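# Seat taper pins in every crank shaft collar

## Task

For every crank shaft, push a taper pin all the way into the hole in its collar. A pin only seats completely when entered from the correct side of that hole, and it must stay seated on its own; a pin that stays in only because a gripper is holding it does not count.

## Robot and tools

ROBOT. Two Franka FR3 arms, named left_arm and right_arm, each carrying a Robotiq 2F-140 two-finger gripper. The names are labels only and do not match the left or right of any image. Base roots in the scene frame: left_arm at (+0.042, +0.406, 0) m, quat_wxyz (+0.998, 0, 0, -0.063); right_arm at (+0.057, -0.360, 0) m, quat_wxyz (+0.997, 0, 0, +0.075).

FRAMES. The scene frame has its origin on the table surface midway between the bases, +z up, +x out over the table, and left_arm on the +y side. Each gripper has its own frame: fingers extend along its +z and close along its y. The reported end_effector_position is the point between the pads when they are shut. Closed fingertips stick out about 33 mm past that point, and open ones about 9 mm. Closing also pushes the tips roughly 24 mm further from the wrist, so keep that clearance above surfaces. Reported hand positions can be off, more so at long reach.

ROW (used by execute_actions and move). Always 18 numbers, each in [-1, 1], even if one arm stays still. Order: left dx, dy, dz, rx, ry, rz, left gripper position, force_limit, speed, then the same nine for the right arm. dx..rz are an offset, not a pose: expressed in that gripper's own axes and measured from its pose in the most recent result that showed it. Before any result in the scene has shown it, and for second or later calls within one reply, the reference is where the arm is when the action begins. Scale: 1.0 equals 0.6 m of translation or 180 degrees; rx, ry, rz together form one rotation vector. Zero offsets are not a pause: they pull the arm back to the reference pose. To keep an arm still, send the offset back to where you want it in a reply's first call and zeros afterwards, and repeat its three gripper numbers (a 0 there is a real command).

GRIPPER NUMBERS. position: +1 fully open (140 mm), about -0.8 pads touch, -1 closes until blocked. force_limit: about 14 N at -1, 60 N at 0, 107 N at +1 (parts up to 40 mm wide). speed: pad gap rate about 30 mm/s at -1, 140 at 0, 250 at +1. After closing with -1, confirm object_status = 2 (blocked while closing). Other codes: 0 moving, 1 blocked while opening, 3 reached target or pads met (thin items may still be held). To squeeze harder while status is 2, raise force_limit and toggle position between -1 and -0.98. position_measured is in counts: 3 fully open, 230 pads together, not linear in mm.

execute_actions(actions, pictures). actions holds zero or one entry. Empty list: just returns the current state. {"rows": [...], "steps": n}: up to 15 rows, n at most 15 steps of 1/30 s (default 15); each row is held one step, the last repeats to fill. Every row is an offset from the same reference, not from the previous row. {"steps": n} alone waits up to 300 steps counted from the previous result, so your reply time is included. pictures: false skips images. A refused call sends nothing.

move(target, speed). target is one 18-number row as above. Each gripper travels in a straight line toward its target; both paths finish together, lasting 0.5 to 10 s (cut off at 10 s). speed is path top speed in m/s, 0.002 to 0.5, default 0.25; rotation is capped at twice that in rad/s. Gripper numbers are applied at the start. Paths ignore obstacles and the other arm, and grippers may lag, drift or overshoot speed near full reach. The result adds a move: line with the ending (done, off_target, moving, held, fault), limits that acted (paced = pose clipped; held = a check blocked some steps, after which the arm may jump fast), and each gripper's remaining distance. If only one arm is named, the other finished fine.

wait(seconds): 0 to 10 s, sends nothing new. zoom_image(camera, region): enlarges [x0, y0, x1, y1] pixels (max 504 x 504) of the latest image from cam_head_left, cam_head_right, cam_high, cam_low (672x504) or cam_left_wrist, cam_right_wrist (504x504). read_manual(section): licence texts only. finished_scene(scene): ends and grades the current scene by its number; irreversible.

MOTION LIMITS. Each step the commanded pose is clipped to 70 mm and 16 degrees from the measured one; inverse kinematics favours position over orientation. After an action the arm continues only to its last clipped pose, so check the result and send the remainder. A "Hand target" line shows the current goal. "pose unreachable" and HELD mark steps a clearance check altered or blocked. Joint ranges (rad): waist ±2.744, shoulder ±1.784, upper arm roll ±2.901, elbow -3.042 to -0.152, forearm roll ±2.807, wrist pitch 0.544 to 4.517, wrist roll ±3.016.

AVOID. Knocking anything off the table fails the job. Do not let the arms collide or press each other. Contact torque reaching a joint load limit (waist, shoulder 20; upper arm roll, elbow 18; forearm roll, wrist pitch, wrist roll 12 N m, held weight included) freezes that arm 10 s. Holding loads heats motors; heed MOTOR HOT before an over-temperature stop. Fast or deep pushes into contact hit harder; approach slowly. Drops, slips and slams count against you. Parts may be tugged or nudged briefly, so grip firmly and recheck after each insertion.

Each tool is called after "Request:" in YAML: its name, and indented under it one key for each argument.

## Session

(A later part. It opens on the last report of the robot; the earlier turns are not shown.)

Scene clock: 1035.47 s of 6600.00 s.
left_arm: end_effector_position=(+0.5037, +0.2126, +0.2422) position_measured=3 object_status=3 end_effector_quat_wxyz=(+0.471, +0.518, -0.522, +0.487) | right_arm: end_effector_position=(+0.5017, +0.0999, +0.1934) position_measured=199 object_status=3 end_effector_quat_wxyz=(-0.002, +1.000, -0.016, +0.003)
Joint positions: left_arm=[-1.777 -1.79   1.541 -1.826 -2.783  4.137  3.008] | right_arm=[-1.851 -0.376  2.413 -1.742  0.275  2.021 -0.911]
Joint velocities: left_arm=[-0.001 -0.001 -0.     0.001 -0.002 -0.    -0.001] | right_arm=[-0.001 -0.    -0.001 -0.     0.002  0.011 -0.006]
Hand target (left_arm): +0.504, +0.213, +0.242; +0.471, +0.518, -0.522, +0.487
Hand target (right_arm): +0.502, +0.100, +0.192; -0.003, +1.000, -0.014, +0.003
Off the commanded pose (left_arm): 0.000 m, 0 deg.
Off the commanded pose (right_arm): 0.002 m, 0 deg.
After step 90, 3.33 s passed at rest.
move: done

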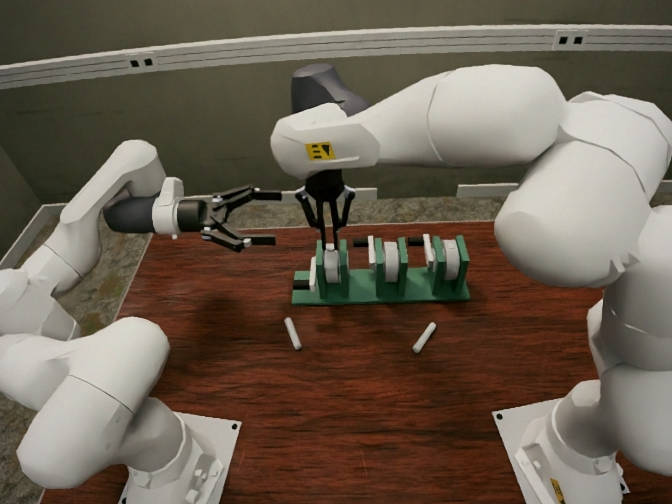

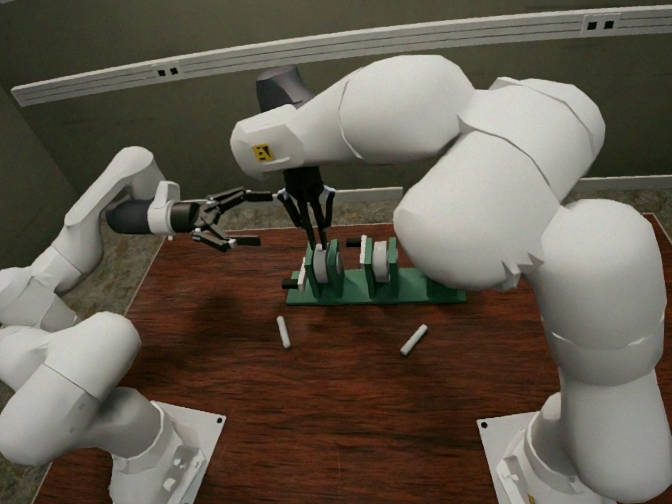

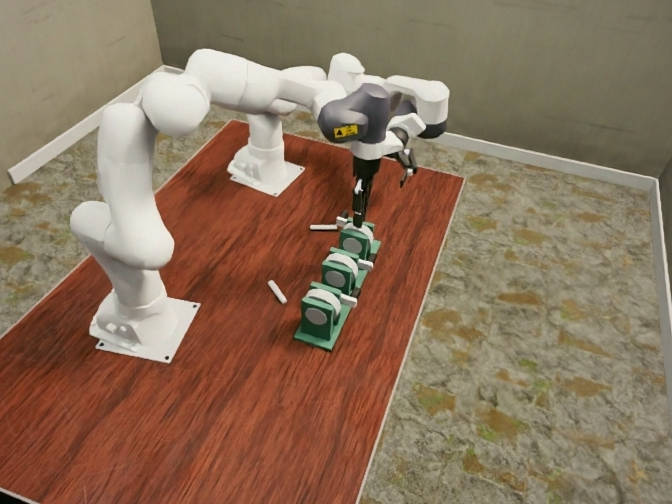

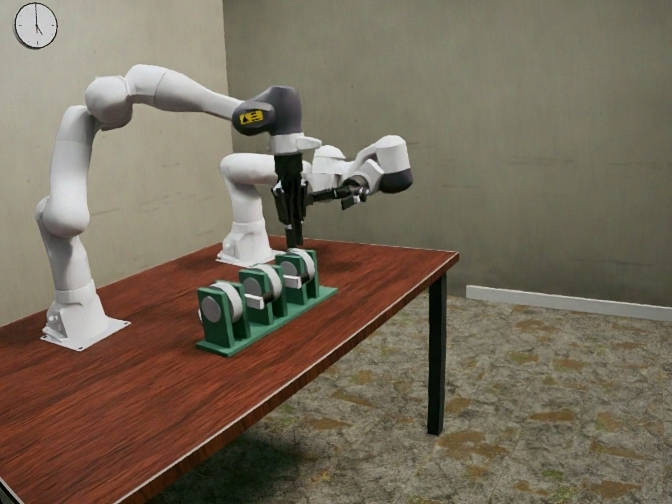

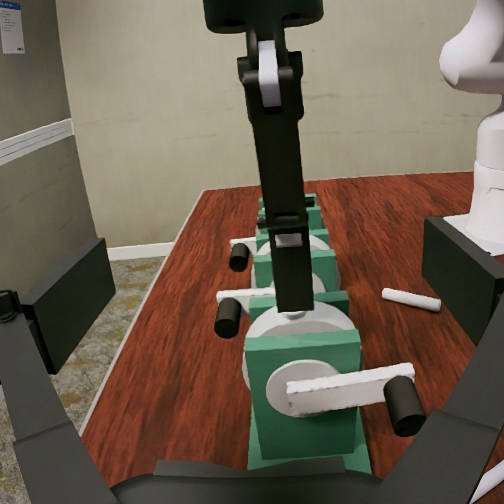

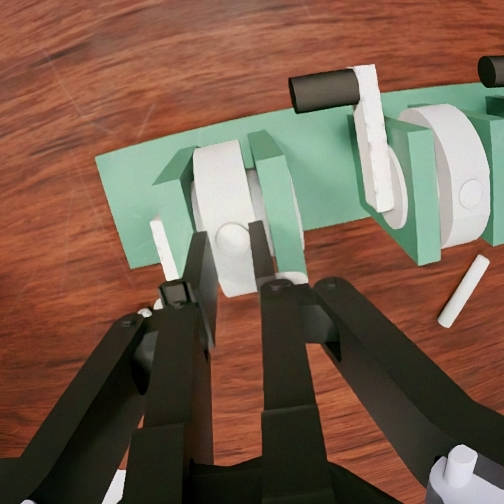

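Request:
move:
  target: [0,0,0,0,0,0,1,0,0,0.0015,0.0018,0.0215,0,0,0,-0.55,0.3,0]
  speed: 0.006

Request:
zoom_image:
  camera: "cam_right_wrist"
  region: [170,180,300,310]

Request:
zoom_image:
  camera: "cam_low"
  region: [260,220,340,280]

Scene clock: 1045.83 s of 6600.00 s.
left_arm: end_effector_position=(+0.5037, +0.2126, +0.2422) position_measured=3 object_status=3 end_effector_quat_wxyz=(+0.471, +0.518, -0.522, +0.487) | right_arm: end_effector_position=(+0.5025, +0.0988, +0.1820) position_measured=199 object_status=3 end_effector_quat_wxyz=(-0.002, +1.000, -0.018, +0.003)
Joint positions: left_arm=[-1.777 -1.79   1.541 -1.826 -2.783  4.137  3.008] | right_arm=[-1.851 -0.388  2.413 -1.759  0.285  2.045 -0.916]
Joint velocities: left_arm=[ 0.    -0.001  0.001  0.001  0.001 -0.001 -0.   ] | right_arm=[-0.    -0.    -0.001  0.001  0.001  0.004 -0.003]
Hand target (left_arm): +0.504, +0.213, +0.242; +0.471, +0.518, -0.522, +0.487
Hand target (right_arm): +0.502, +0.099, +0.180; -0.002, +1.000, -0.016, +0.003
Off the commanded pose (left_arm): 0.000 m, 0 deg.
Off the commanded pose (right_arm): 0.002 m, 0 deg.
After step 90, 4.97 s passed at rest.
move: done

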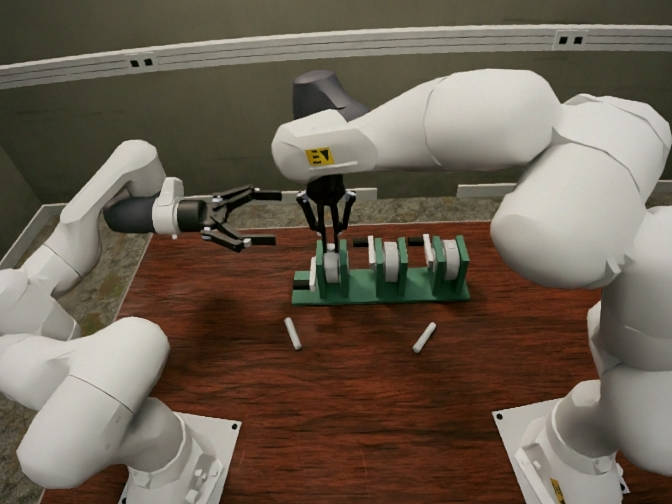

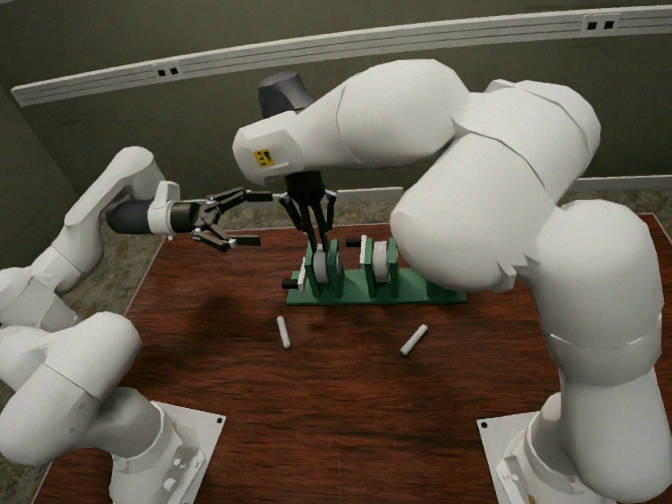

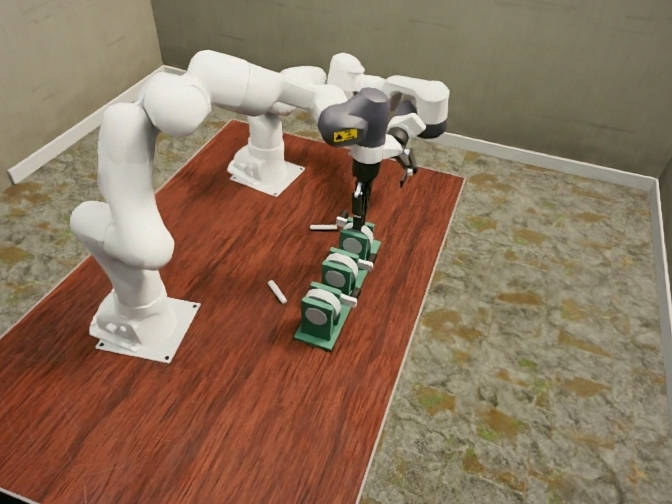

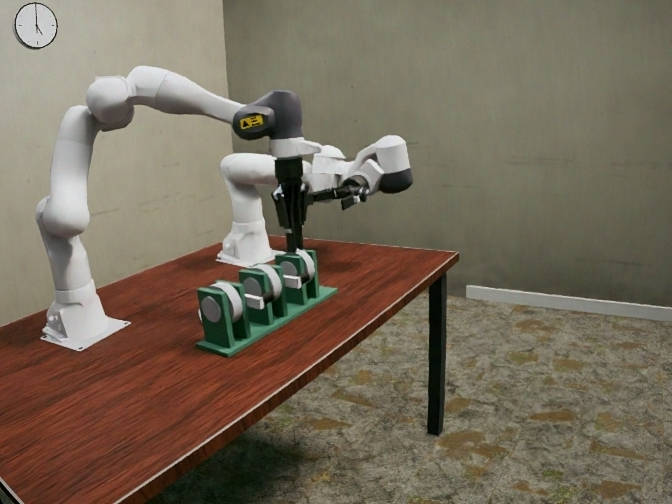

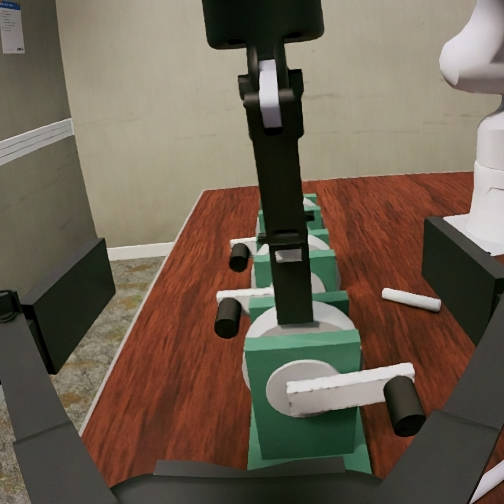

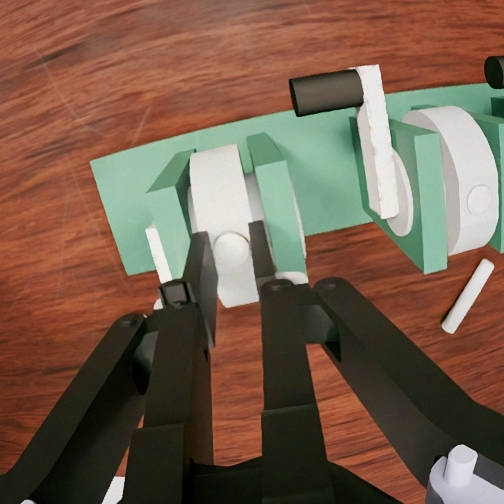

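Region (170, 180, 300, 310) of cam_right_wrist's 504x504 image, scaled by 3.877, with more detail than that image has.

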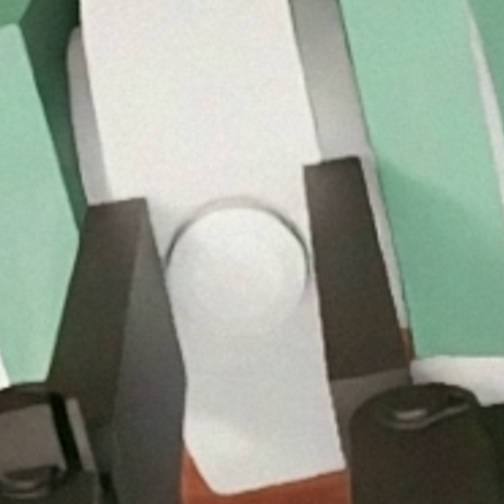

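Region (260, 220, 340, 280) of cam_low's 672x504 image, scaled by 6.300, with more detail than that image has; it fills the top 378 rows of this view, and the rest is white.

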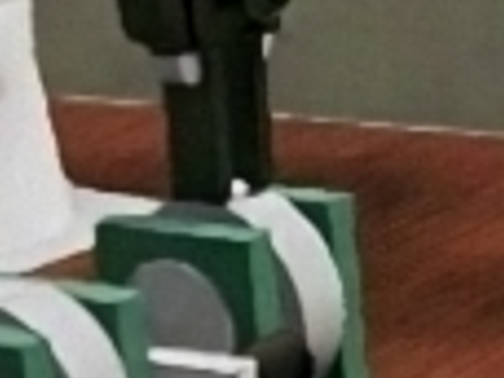

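Request:
move:
  target: [0,0,0,0,0,0,1,0,0,0,-0.001,0.0035,0,0,0,-0.55,0.3,0]
  speed: 0.004

Request:
execute_actions:
  actions:
    - {"rows": [[0,0,0,0,0,0,1,0,0,0,0,0.001,0,0,0,-1,0.7,-0.9]], "steps": 15}
  pictures: false

Scene clock: 1049.90 s of 6600.00 s.
left_arm: end_effector_position=(+0.5037, +0.2126, +0.2422) position_measured=3 object_status=3 end_effector_quat_wxyz=(+0.471, +0.518, -0.522, +0.487) | right_arm: end_effector_position=(+0.5026, +0.0988, +0.1814) position_measured=199 object_status=3 end_effector_quat_wxyz=(-0.002, +1.000, -0.018, +0.003)
Joint positions: left_arm=[-1.777 -1.79   1.541 -1.826 -2.783  4.137  3.008] | right_arm=[-1.851 -0.389  2.413 -1.759  0.286  2.046 -0.916]
Joint velocities: left_arm=[ 0.002 -0.001  0.    -0.002  0.    -0.001 -0.002] | right_arm=[-0.001  0.     0.001  0.001  0.001 -0.     0.   ]
Hand target (left_arm): +0.504, +0.213, +0.242; +0.471, +0.518, -0.522, +0.487
Hand target (right_arm): +0.503, +0.099, +0.180; -0.002, +1.000, -0.018, +0.003
Off the commanded pose (left_arm): 0.000 m, 0 deg.
Off the commanded pose (right_arm): 0.002 m, 0 deg.
After step 90, 0.33 s passed at rest.
move: done

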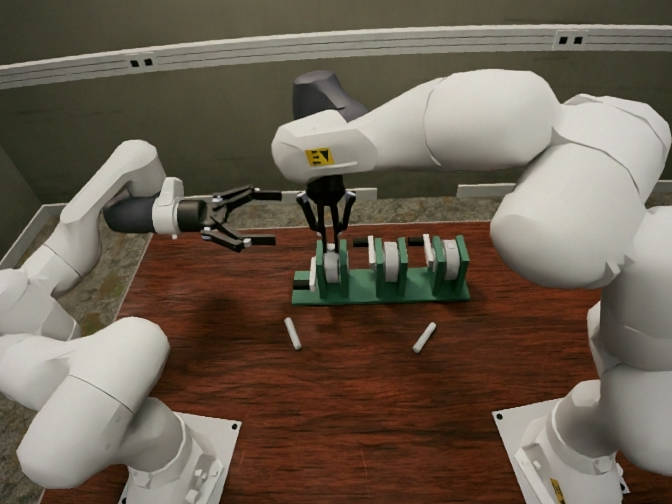

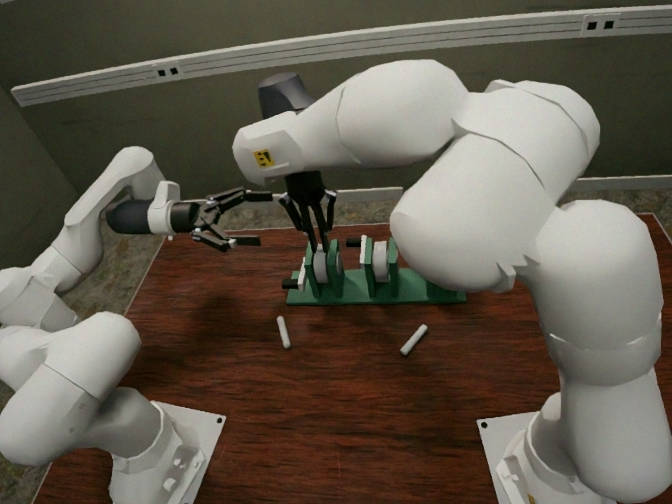

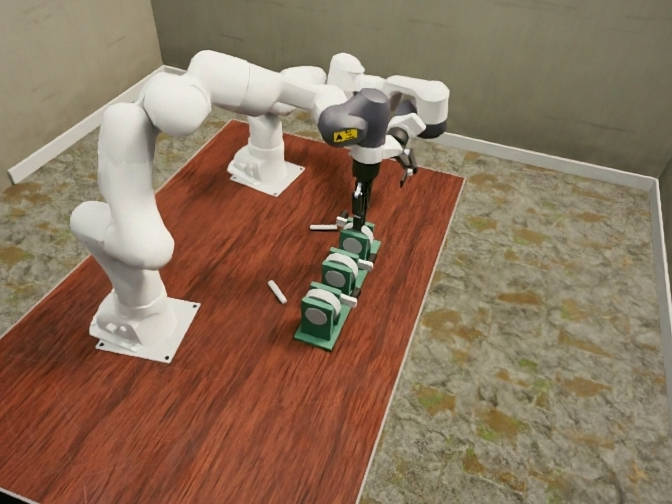

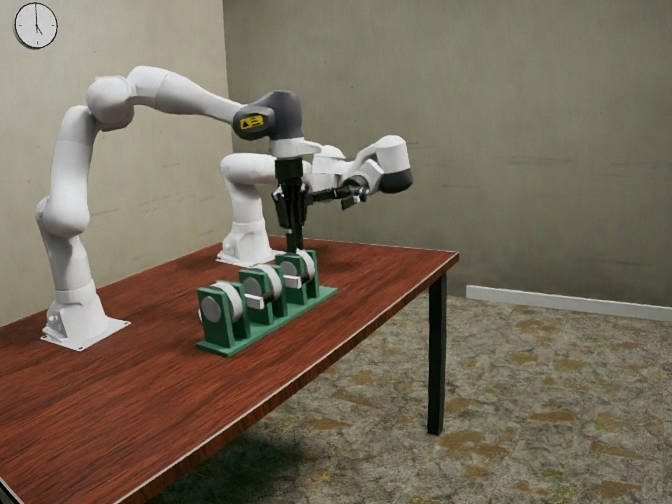

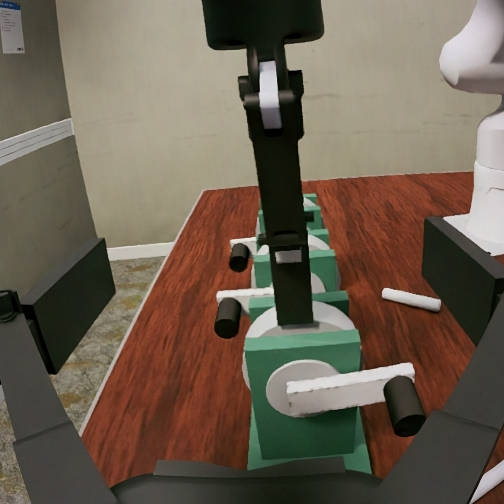

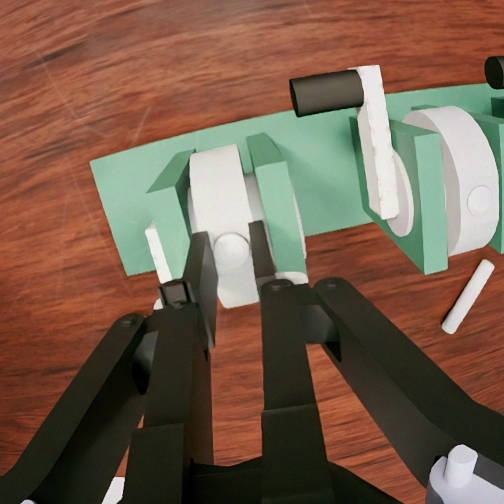

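Scene clock: 1050.40 s of 6600.00 s.
left_arm: end_effector_position=(+0.5037, +0.2126, +0.2422) position_measured=3 object_status=3 end_effector_quat_wxyz=(+0.471, +0.518, -0.522, +0.487) | right_arm: end_effector_position=(+0.5026, +0.0993, +0.1817) position_measured=214 object_status=2 end_effector_quat_wxyz=(-0.002, +1.000, -0.018, +0.003)
Joint positions: left_arm=[-1.777 -1.79   1.541 -1.826 -2.783  4.137  3.008] | right_arm=[-1.851 -0.389  2.413 -1.759  0.286  2.047 -0.916]
Joint velocities: left_arm=[ 0.001 -0.    -0.001 -0.001 -0.     0.     0.001] | right_arm=[-0.     0.    -0.    -0.001  0.     0.     0.001]
Hand target (left_arm): +0.504, +0.213, +0.242; +0.471, +0.518, -0.522, +0.487
Hand target (right_arm): +0.503, +0.099, +0.181; -0.002, +1.000, -0.018, +0.003
Off the commanded pose (left_arm): 0.000 m, 0 deg.
Off the commanded pose (right_arm): 0.001 m, 0 deg.
Steps of this call (steps 1 to 15: all 15 steps of this action). Readings (end_effector_position | what the end effector reports):
1: left_arm (+0.5037, +0.2126, +0.2422) | right_arm (+0.5026, +0.0988, +0.1814) | left_arm position_measured=3 object_status=3 | right_arm position_measured=199 object_status=0
2: left_arm (+0.5037, +0.2126, +0.2422) | right_arm (+0.5026, +0.0989, +0.1814) | left_arm position_measured=3 object_status=3 | right_arm position_measured=200 object_status=0
4: left_arm (+0.5037, +0.2126, +0.2422) | right_arm (+0.5026, +0.0992, +0.1815) | left_arm position_measured=3 object_status=3 | right_arm position_measured=205 object_status=0
8: left_arm (+0.5037, +0.2126, +0.2422) | right_arm (+0.5026, +0.0993, +0.1817) | left_arm position_measured=3 object_status=3 | right_arm position_measured=213 object_status=0
15: the state above

Gripped. Pull up along the pin axis (slightly +x) by 12 mm overtravel.

Request:
move:
  target: [0,0,0,0,0,0,1,0,0,0.0015,0,-0.02,0,0,0,-1,0.7,-0.9]
  speed: 0.004

Request:
zoom_image:
  camera: "cam_left_wrist"
  region: [240,230,360,350]

Scene clock: 1056.80 s of 6600.00 s.
left_arm: end_effector_position=(+0.5037, +0.2126, +0.2422) position_measured=3 object_status=3 end_effector_quat_wxyz=(+0.471, +0.518, -0.522, +0.487) | right_arm: end_effector_position=(+0.4990, +0.0996, +0.1820) position_measured=214 object_status=2 end_effector_quat_wxyz=(+0.003, +1.000, -0.015, -0.000)
Joint positions: left_arm=[-1.777 -1.79   1.541 -1.826 -2.783  4.137  3.008] | right_arm=[-1.848 -0.393  2.413 -1.75   0.284  2.03  -0.916]
Joint velocities: left_arm=[-0.001  0.001  0.001 -0.     0.    -0.001 -0.002] | right_arm=[ 0.001 -0.001 -0.001  0.002  0.002 -0.001  0.002]
Hand target (left_arm): +0.504, +0.213, +0.242; +0.471, +0.518, -0.522, +0.487
Hand target (right_arm): +0.504, +0.099, +0.194; -0.002, +1.000, -0.018, +0.003
Off the commanded pose (left_arm): 0.000 m, 0 deg.
Off the commanded pose (right_arm): 0.013 m, 1 deg.
After step 90, 0.17 s passed at rest.
move: off_target (right_arm)

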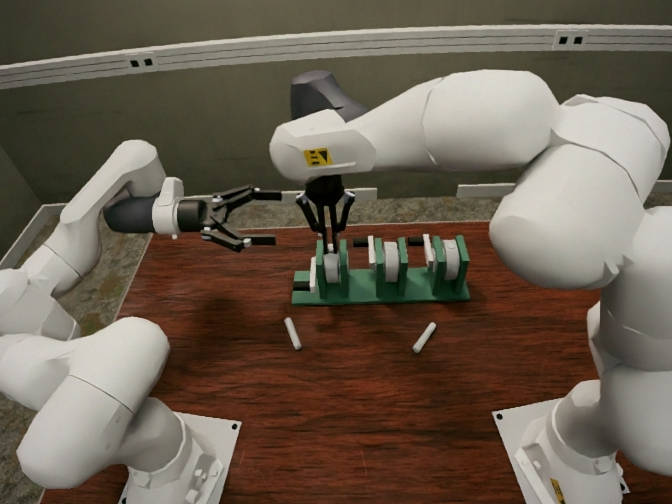

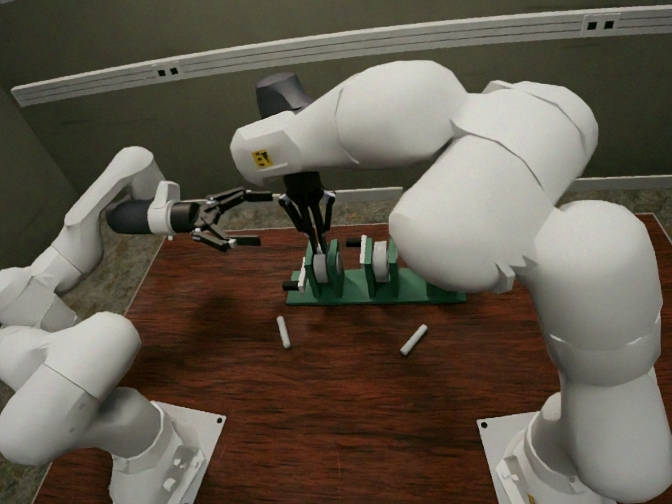

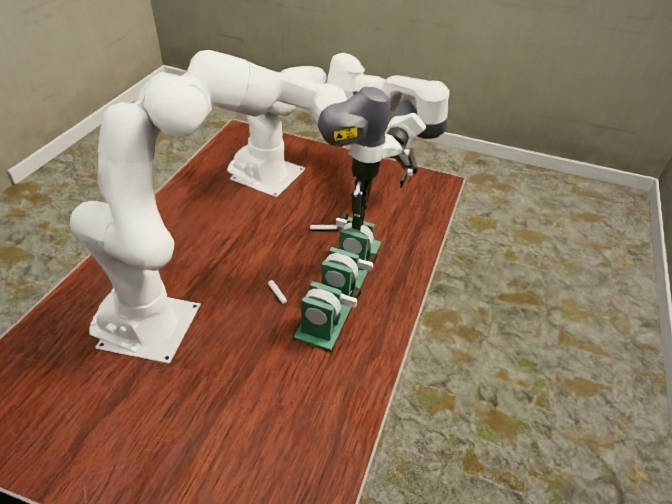

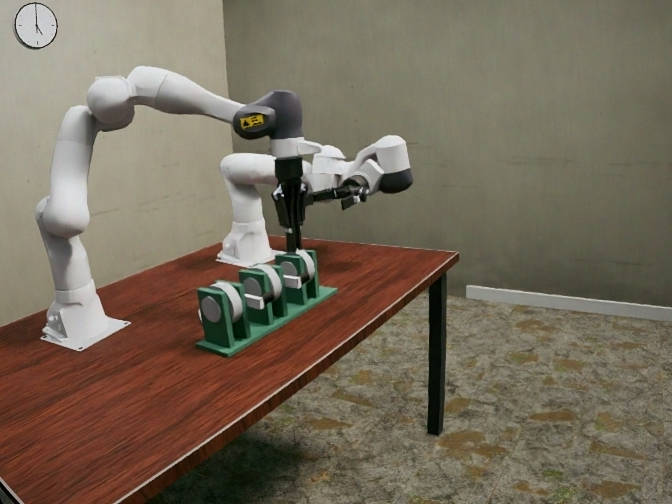

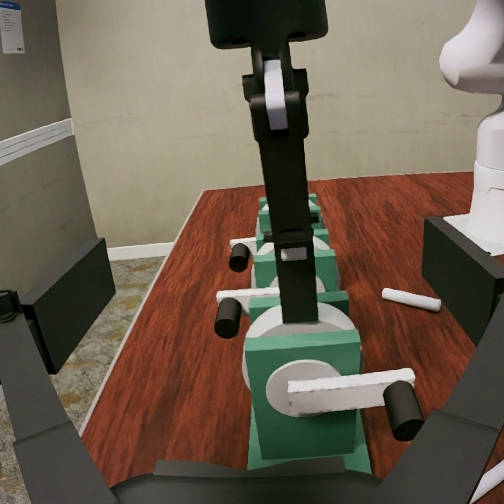

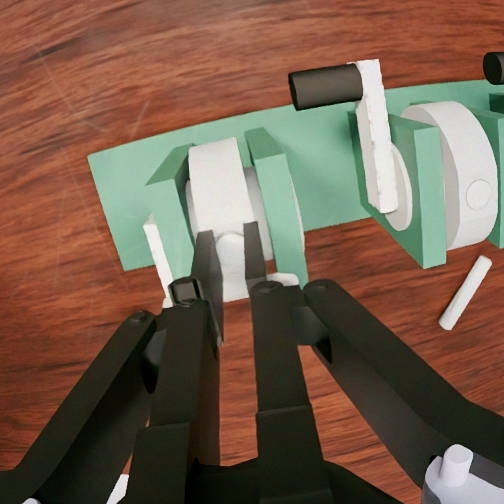

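Region (240, 230, 360, 350) of cam_left_wrist's 504x504 image, scaled by 4.200, with more detail than that image has.

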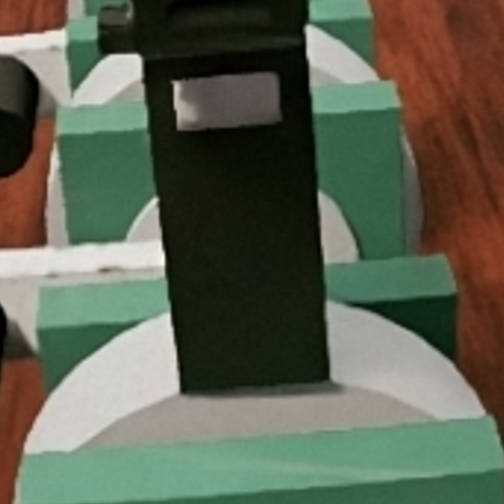

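Request:
execute_actions:
  actions:
    - {"rows": [[0,0,0,0,0,0,1,0,0,0.002,0,-0.018,0,0,-0.005,-1,0.7,-0.9],[0,0,0,0,0,0,1,0,0,0.002,0,-0.018,0,0,-0.01,-1,0.7,-0.9],[0,0,0,0,0,0,1,0,0,0.002,0,-0.018,0,0,-0.015,-1,0.7,-0.9],[0,0,0,0,0,0,1,0,0,0.002,0,-0.018,0,0,-0.02,-1,0.7,-0.9],[0,0,0,0,0,0,1,0,0,0.002,0,-0.018,0,0,-0.025,-1,0.7,-0.9],[0,0,0,0,0,0,1,0,0,0.002,0,-0.018,0,0,-0.03,-1,0.7,-0.9],[0,0,0,0,0,0,1,0,0,0.002,0,-0.018,0,0,-0.035,-1,0.7,-0.9]], "steps": 15}
  pictures: false

Request:
execute_actions:
  actions:
    - {"steps": 30}
  pictures: false

Scene clock: 1065.07 s of 6600.00 s.
left_arm: end_effector_position=(+0.5037, +0.2126, +0.2422) position_measured=3 object_status=3 end_effector_quat_wxyz=(+0.471, +0.518, -0.522, +0.487) | right_arm: end_effector_position=(+0.4973, +0.0999, +0.1819) position_measured=214 object_status=2 end_effector_quat_wxyz=(+0.007, +1.000, +0.021, -0.002)
Joint positions: left_arm=[-1.777 -1.79   1.541 -1.826 -2.783  4.137  3.008] | right_arm=[-1.863 -0.393  2.434 -1.742  0.271  2.019 -0.976]
Joint velocities: left_arm=[-0.001  0.    -0.001 -0.001  0.003  0.001 -0.001] | right_arm=[-0.02   0.003  0.022  0.002 -0.007 -0.004 -0.073]
Hand target (left_arm): +0.504, +0.213, +0.242; +0.471, +0.518, -0.522, +0.487
Hand target (right_arm): +0.500, +0.100, +0.193; +0.003, +0.999, +0.040, -0.000
Off the commanded pose (left_arm): 0.000 m, 0 deg.
Off the commanded pose (right_arm): 0.011 m, 2 deg.
Steps of this call (steps 1 to 90: nothing new was sent; then 4.77 s passed at rest; steps 91 to 105: all 15 steps of this action). Readings (end_effector_position | what the end effector reports):
91: left_arm (+0.5037, +0.2126, +0.2422) | right_arm (+0.4988, +0.0996, +0.1820) | left_arm position_measured=3 object_status=3 | right_arm position_measured=214 object_status=2
92: left_arm (+0.5037, +0.2126, +0.2422) | right_arm (+0.4985, +0.0997, +0.1820) | left_arm position_measured=3 object_status=3 | right_arm position_measured=214 object_status=2
94: left_arm (+0.5037, +0.2126, +0.2422) | right_arm (+0.4978, +0.0998, +0.1820) | left_arm position_measured=3 object_status=3 | right_arm position_measured=214 object_status=2
98: left_arm (+0.5037, +0.2126, +0.2422) | right_arm (+0.4974, +0.0999, +0.1819) | left_arm position_measured=3 object_status=3 | right_arm position_measured=214 object_status=2
105: the state above

Scene clock: 1066.07 s of 6600.00 s.
left_arm: end_effector_position=(+0.5037, +0.2126, +0.2422) position_measured=3 object_status=3 end_effector_quat_wxyz=(+0.471, +0.518, -0.522, +0.487) | right_arm: end_effector_position=(+0.4971, +0.0998, +0.1819) position_measured=214 object_status=2 end_effector_quat_wxyz=(+0.007, +0.999, +0.031, -0.002)
Joint positions: left_arm=[-1.777 -1.79   1.541 -1.826 -2.783  4.137  3.008] | right_arm=[-1.865 -0.393  2.435 -1.741  0.271  2.019 -0.996]
Joint velocities: left_arm=[ 0.     0.     0.001 -0.001  0.001  0.     0.001] | right_arm=[-0.    -0.001  0.001  0.     0.001  0.001 -0.003]
Hand target (left_arm): +0.504, +0.213, +0.242; +0.471, +0.518, -0.522, +0.487
Hand target (right_arm): +0.500, +0.100, +0.193; +0.003, +0.999, +0.040, -0.000
Off the commanded pose (left_arm): 0.000 m, 0 deg.
Off the commanded pose (right_arm): 0.011 m, 1 deg.
Steps of this call (steps 1 to 30: nothing new was sent). Readings (end_effector_position | what the end effector reports):
1: left_arm (+0.5037, +0.2126, +0.2422) | right_arm (+0.4973, +0.0999, +0.1819) | left_arm position_measured=3 object_status=3 | right_arm position_measured=214 object_status=2
2: left_arm (+0.5037, +0.2126, +0.2422) | right_arm (+0.4972, +0.0999, +0.1819) | left_arm position_measured=3 object_status=3 | right_arm position_measured=214 object_status=2
4: left_arm (+0.5037, +0.2126, +0.2422) | right_arm (+0.4972, +0.0999, +0.1819) | left_arm position_measured=3 object_status=3 | right_arm position_measured=214 object_status=2
8: left_arm (+0.5037, +0.2126, +0.2422) | right_arm (+0.4972, +0.0998, +0.1819) | left_arm position_measured=3 object_status=3 | right_arm position_measured=214 object_status=2
30: the state above

Request:
execute_actions:
  actions:
    - {"rows": [[0,0,0,0,0,0,1,0,0,0.006,0,-0.02,0,0,0,-1,0.7,-0.9],[0,0,0,0,0,0,1,0,0,0.007,0,-0.021,0,0,0,-1,0.7,-0.9],[0,0,0,0,0,0,1,0,0,0.008,0,-0.022,0,0,0,-1,0.7,-0.9],[0,0,0,0,0,0,1,0,0,0.009,0,-0.023,0,0,0,-1,0.7,-0.9],[0,0,0,0,0,0,1,0,0,0.010,0,-0.024,0,0,0,-1,0.7,-0.9],[0,0,0,0,0,0,1,0,0,0.011,0,-0.025,0,0,0,-1,0.7,-0.9],[0,0,0,0,0,0,1,0,0,0.012,0,-0.026,0,0,0,-1,0.7,-0.9],[0,0,0,0,0,0,1,0,0,0.012,0,-0.027,0,0,0,-1,0.7,-0.9],[0,0,0,0,0,0,1,0,0,0.013,0,-0.028,0,0,0,-1,0.7,-0.9],[0,0,0,0,0,0,1,0,0,0.013,0,-0.029,0,0,0,-1,0.7,-0.9],[0,0,0,0,0,0,1,0,0,0.014,0,-0.03,0,0,0,-1,0.7,-0.9]], "steps": 15}
  pictures: false

Request:
execute_actions:
  actions:
    - {"steps": 30}
  pictures: false

Scene clock: 1079.10 s of 6600.00 s.
left_arm: end_effector_position=(+0.5037, +0.2126, +0.2422) position_measured=3 object_status=3 end_effector_quat_wxyz=(+0.471, +0.518, -0.522, +0.487) | right_arm: end_effector_position=(+0.4973, +0.1006, +0.1818) position_measured=214 object_status=2 end_effector_quat_wxyz=(+0.017, +0.999, +0.030, -0.008)
Joint positions: left_arm=[-1.777 -1.79   1.541 -1.826 -2.783  4.137  3.008] | right_arm=[-1.872 -0.42   2.436 -1.703  0.276  1.979 -0.994]
Joint velocities: left_arm=[-0.     0.001  0.002 -0.     0.     0.    -0.002] | right_arm=[-0.006 -0.009 -0.001  0.015  0.005 -0.016  0.   ]
Hand target (left_arm): +0.504, +0.213, +0.242; +0.471, +0.518, -0.522, +0.487
Hand target (right_arm): +0.506, +0.101, +0.199; +0.007, +0.999, +0.031, -0.002
Off the commanded pose (left_arm): 0.000 m, 0 deg.
Off the commanded pose (right_arm): 0.020 m, 1 deg.
Steps of this call (steps 1 to 90: nothing new was sent; then 9.53 s passed at rest; steps 91 to 105: all 15 steps of this action). Readings (end_effector_position | what the end effector reports):
91: left_arm (+0.5037, +0.2126, +0.2422) | right_arm (+0.4971, +0.0999, +0.1819) | left_arm position_measured=3 object_status=3 | right_arm position_measured=214 object_status=2
92: left_arm (+0.5037, +0.2126, +0.2422) | right_arm (+0.4971, +0.1001, +0.1818) | left_arm position_measured=3 object_status=3 | right_arm position_measured=214 object_status=2
94: left_arm (+0.5037, +0.2126, +0.2422) | right_arm (+0.4971, +0.1002, +0.1818) | left_arm position_measured=3 object_status=3 | right_arm position_measured=214 object_status=2
98: left_arm (+0.5037, +0.2126, +0.2422) | right_arm (+0.4972, +0.1004, +0.1818) | left_arm position_measured=3 object_status=3 | right_arm position_measured=214 object_status=2
105: the state above

Scene clock: 1080.10 s of 6600.00 s.
left_arm: end_effector_position=(+0.5037, +0.2126, +0.2422) position_measured=3 object_status=3 end_effector_quat_wxyz=(+0.471, +0.518, -0.522, +0.487) | right_arm: end_effector_position=(+0.4973, +0.1006, +0.1818) position_measured=214 object_status=2 end_effector_quat_wxyz=(+0.017, +0.999, +0.030, -0.009)
Joint positions: left_arm=[-1.777 -1.79   1.541 -1.826 -2.783  4.137  3.008] | right_arm=[-1.873 -0.421  2.436 -1.701  0.277  1.978 -0.994]
Joint velocities: left_arm=[-0.     0.001 -0.     0.    -0.     0.    -0.002] | right_arm=[-0.001  0.     0.    -0.     0.001  0.    -0.002]
Hand target (left_arm): +0.504, +0.213, +0.242; +0.471, +0.518, -0.522, +0.487
Hand target (right_arm): +0.506, +0.101, +0.199; +0.007, +0.999, +0.031, -0.002
Off the commanded pose (left_arm): 0.000 m, 0 deg.
Off the commanded pose (right_arm): 0.020 m, 1 deg.
Steps of this call (steps 1 to 30: nothing new was sent). Readings (end_effector_position | what the end effector reports):
1: left_arm (+0.5037, +0.2126, +0.2422) | right_arm (+0.4973, +0.1006, +0.1818) | left_arm position_measured=3 object_status=3 | right_arm position_measured=214 object_status=2
2: left_arm (+0.5037, +0.2126, +0.2422) | right_arm (+0.4973, +0.1006, +0.1818) | left_arm position_measured=3 object_status=3 | right_arm position_measured=214 object_status=2
4: left_arm (+0.5037, +0.2126, +0.2422) | right_arm (+0.4973, +0.1006, +0.1818) | left_arm position_measured=3 object_status=3 | right_arm position_measured=214 object_status=2
8: left_arm (+0.5037, +0.2126, +0.2422) | right_arm (+0.4973, +0.1006, +0.1818) | left_arm position_measured=3 object_status=3 | right_arm position_measured=214 object_status=2
30: the state above

Request:
execute_actions:
  actions:
    - {"rows": [[0,0,0,0,0,0,1,0,0,0.012,0.001,-0.028,0.009,0.005,0.005,-1,0.7,-0.9],[0,0,0,0,0,0,1,0,0,0.012,0.001,-0.028,0.009,0.005,0.01,-1,0.7,-0.9],[0,0,0,0,0,0,1,0,0,0.012,0.001,-0.028,0.009,0.005,0.015,-1,0.7,-0.9],[0,0,0,0,0,0,1,0,0,0.012,0.001,-0.028,0.009,0.005,0.02,-1,0.7,-0.9],[0,0,0,0,0,0,1,0,0,0.012,0.001,-0.028,0.009,0.005,0.025,-1,0.7,-0.9],[0,0,0,0,0,0,1,0,0,0.012,0.001,-0.028,0.009,0.005,0.03,-1,0.7,-0.9],[0,0,0,0,0,0,1,0,0,0.012,0.001,-0.028,0.009,0.005,0.035,-1,0.7,-0.9],[0,0,0,0,0,0,1,0,0,0.012,0.001,-0.028,0.009,0.005,0.04,-1,0.7,-0.9],[0,0,0,0,0,0,1,0,0,0.012,0.001,-0.028,0.009,0.005,0.045,-1,0.7,-0.9],[0,0,0,0,0,0,1,0,0,0.012,0.001,-0.028,0.009,0.005,0.05,-1,0.7,-0.9],[0,0,0,0,0,0,1,0,0,0.012,0.001,-0.028,0.009,0.005,0.055,-1,0.7,-0.9],[0,0,0,0,0,0,1,0,0,0.012,0.001,-0.028,0.009,0.005,0.06,-1,0.7,-0.9],[0,0,0,0,0,0,1,0,0,0.012,0.001,-0.028,0.009,0.005,0.065,-1,0.7,-0.9]], "steps": 15}
  pictures: false

Request:
execute_actions:
  actions:
    - {"steps": 30}

Scene clock: 1095.00 s of 6600.00 s.
left_arm: end_effector_position=(+0.5037, +0.2126, +0.2422) position_measured=3 object_status=3 end_effector_quat_wxyz=(+0.471, +0.518, -0.522, +0.487) | right_arm: end_effector_position=(+0.4972, +0.1005, +0.1821) position_measured=215 object_status=2 end_effector_quat_wxyz=(+0.015, +1.000, -0.027, -0.007)
Joint positions: left_arm=[-1.777 -1.79   1.541 -1.826 -2.783  4.137  3.008] | right_arm=[-1.841 -0.425  2.398 -1.71   0.297  1.983 -0.894]
Joint velocities: left_arm=[ 0.001 -0.001  0.001  0.001  0.     0.001  0.002] | right_arm=[ 0.078 -0.022 -0.087 -0.002  0.033 -0.006  0.221]
Hand target (left_arm): +0.504, +0.213, +0.242; +0.471, +0.518, -0.522, +0.487
Hand target (right_arm): +0.505, +0.101, +0.199; +0.003, +0.997, -0.071, -0.001
Off the commanded pose (left_arm): 0.000 m, 0 deg.
Off the commanded pose (right_arm): 0.018 m, 5 deg.
Steps of this call (steps 1 to 90: nothing new was sent; then 11.40 s passed at rest; steps 91 to 105: all 15 steps of this action). Readings (end_effector_position | what the end effector reports):
91: left_arm (+0.5037, +0.2126, +0.2422) | right_arm (+0.4973, +0.1006, +0.1818) | left_arm position_measured=3 object_status=3 | right_arm position_measured=214 object_status=2
92: left_arm (+0.5037, +0.2126, +0.2422) | right_arm (+0.4972, +0.1005, +0.1818) | left_arm position_measured=3 object_status=3 | right_arm position_measured=214 object_status=2
94: left_arm (+0.5037, +0.2126, +0.2422) | right_arm (+0.4972, +0.1004, +0.1818) | left_arm position_measured=3 object_status=3 | right_arm position_measured=214 object_status=2
98: left_arm (+0.5037, +0.2126, +0.2422) | right_arm (+0.4972, +0.1004, +0.1819) | left_arm position_measured=3 object_status=3 | right_arm position_measured=214 object_status=2
105: the state above

Scene clock: 1096.00 s of 6600.00 s.
left_arm: end_effector_position=(+0.5037, +0.2126, +0.2422) position_measured=3 object_status=3 end_effector_quat_wxyz=(+0.471, +0.518, -0.522, +0.487) | right_arm: end_effector_position=(+0.4970, +0.1005, +0.1822) position_measured=215 object_status=2 end_effector_quat_wxyz=(+0.015, +0.998, -0.057, -0.006)
Joint positions: left_arm=[-1.777 -1.79   1.541 -1.826 -2.783  4.137  3.008] | right_arm=[-1.835 -0.427  2.391 -1.71   0.3    1.982 -0.835]
Joint velocities: left_arm=[-0.     0.001  0.001 -0.001 -0.001 -0.001  0.   ] | right_arm=[-0.    -0.     0.001  0.     0.    -0.     0.007]
Hand target (left_arm): +0.504, +0.213, +0.242; +0.471, +0.518, -0.522, +0.487
Hand target (right_arm): +0.505, +0.101, +0.199; +0.003, +0.997, -0.071, -0.001
Off the commanded pose (left_arm): 0.000 m, 0 deg.
Off the commanded pose (right_arm): 0.018 m, 2 deg.
Steps of this call (steps 1 to 30: nothing new was sent). Readings (end_effector_position | what the end effector reports):
1: left_arm (+0.5037, +0.2126, +0.2422) | right_arm (+0.4972, +0.1005, +0.1821) | left_arm position_measured=3 object_status=3 | right_arm position_measured=215 object_status=2
2: left_arm (+0.5037, +0.2126, +0.2422) | right_arm (+0.4972, +0.1005, +0.1821) | left_arm position_measured=3 object_status=3 | right_arm position_measured=215 object_status=2
4: left_arm (+0.5037, +0.2126, +0.2422) | right_arm (+0.4972, +0.1005, +0.1821) | left_arm position_measured=3 object_status=3 | right_arm position_measured=215 object_status=2
8: left_arm (+0.5037, +0.2126, +0.2422) | right_arm (+0.4971, +0.1005, +0.1822) | left_arm position_measured=3 object_status=3 | right_arm position_measured=215 object_status=2
30: the state above

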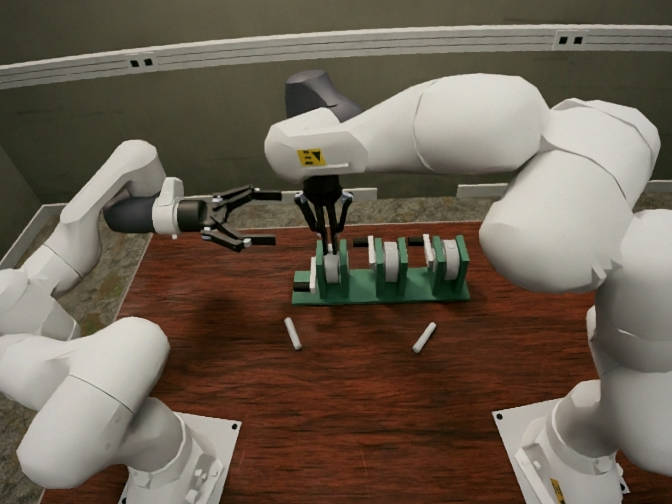

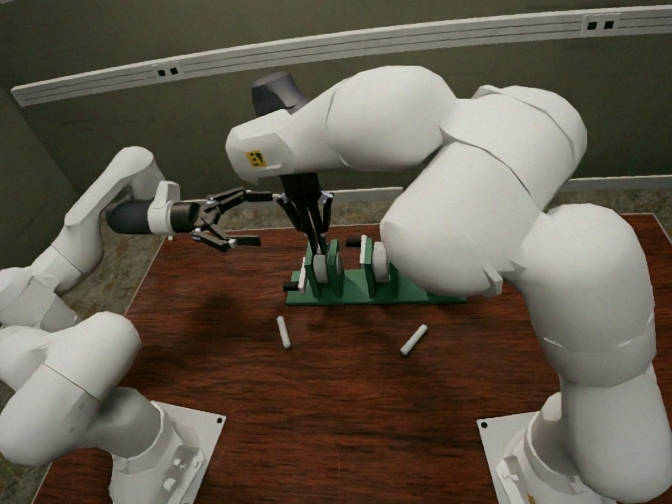

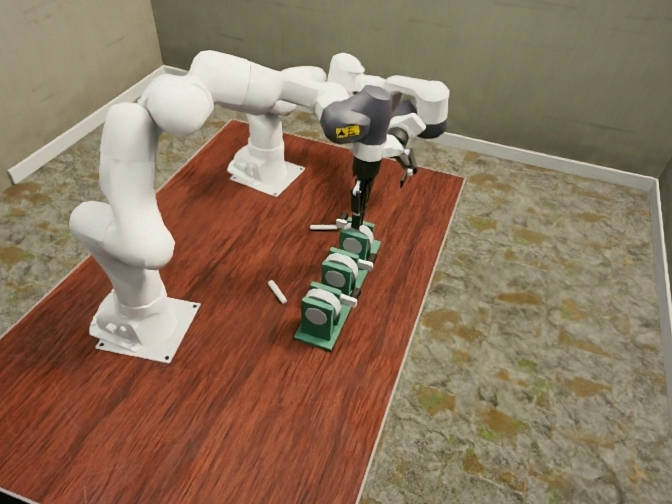

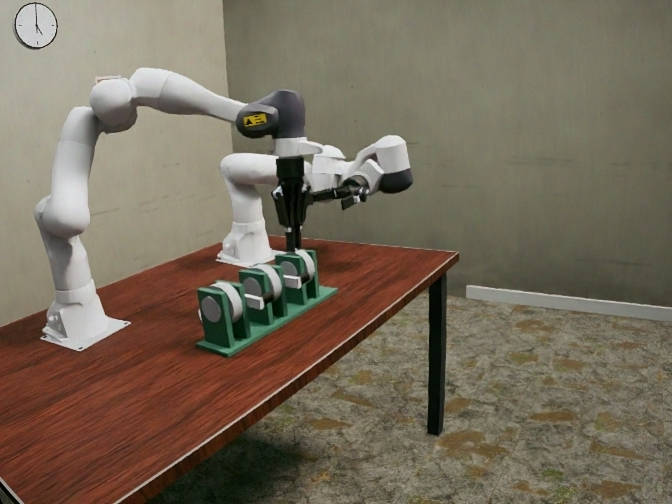

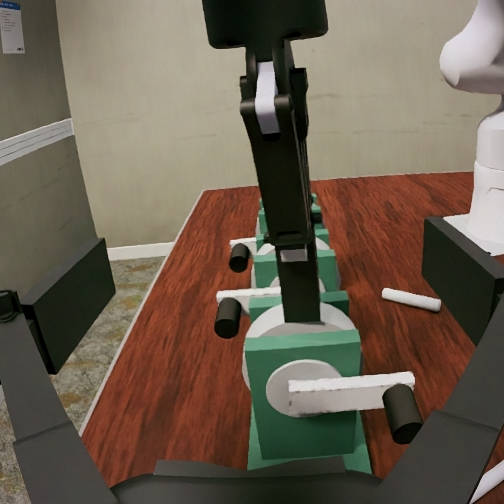

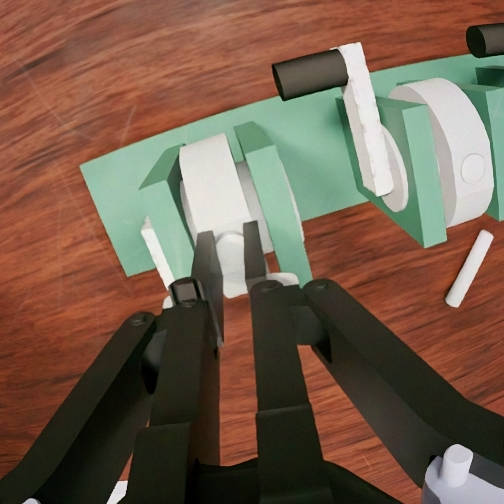

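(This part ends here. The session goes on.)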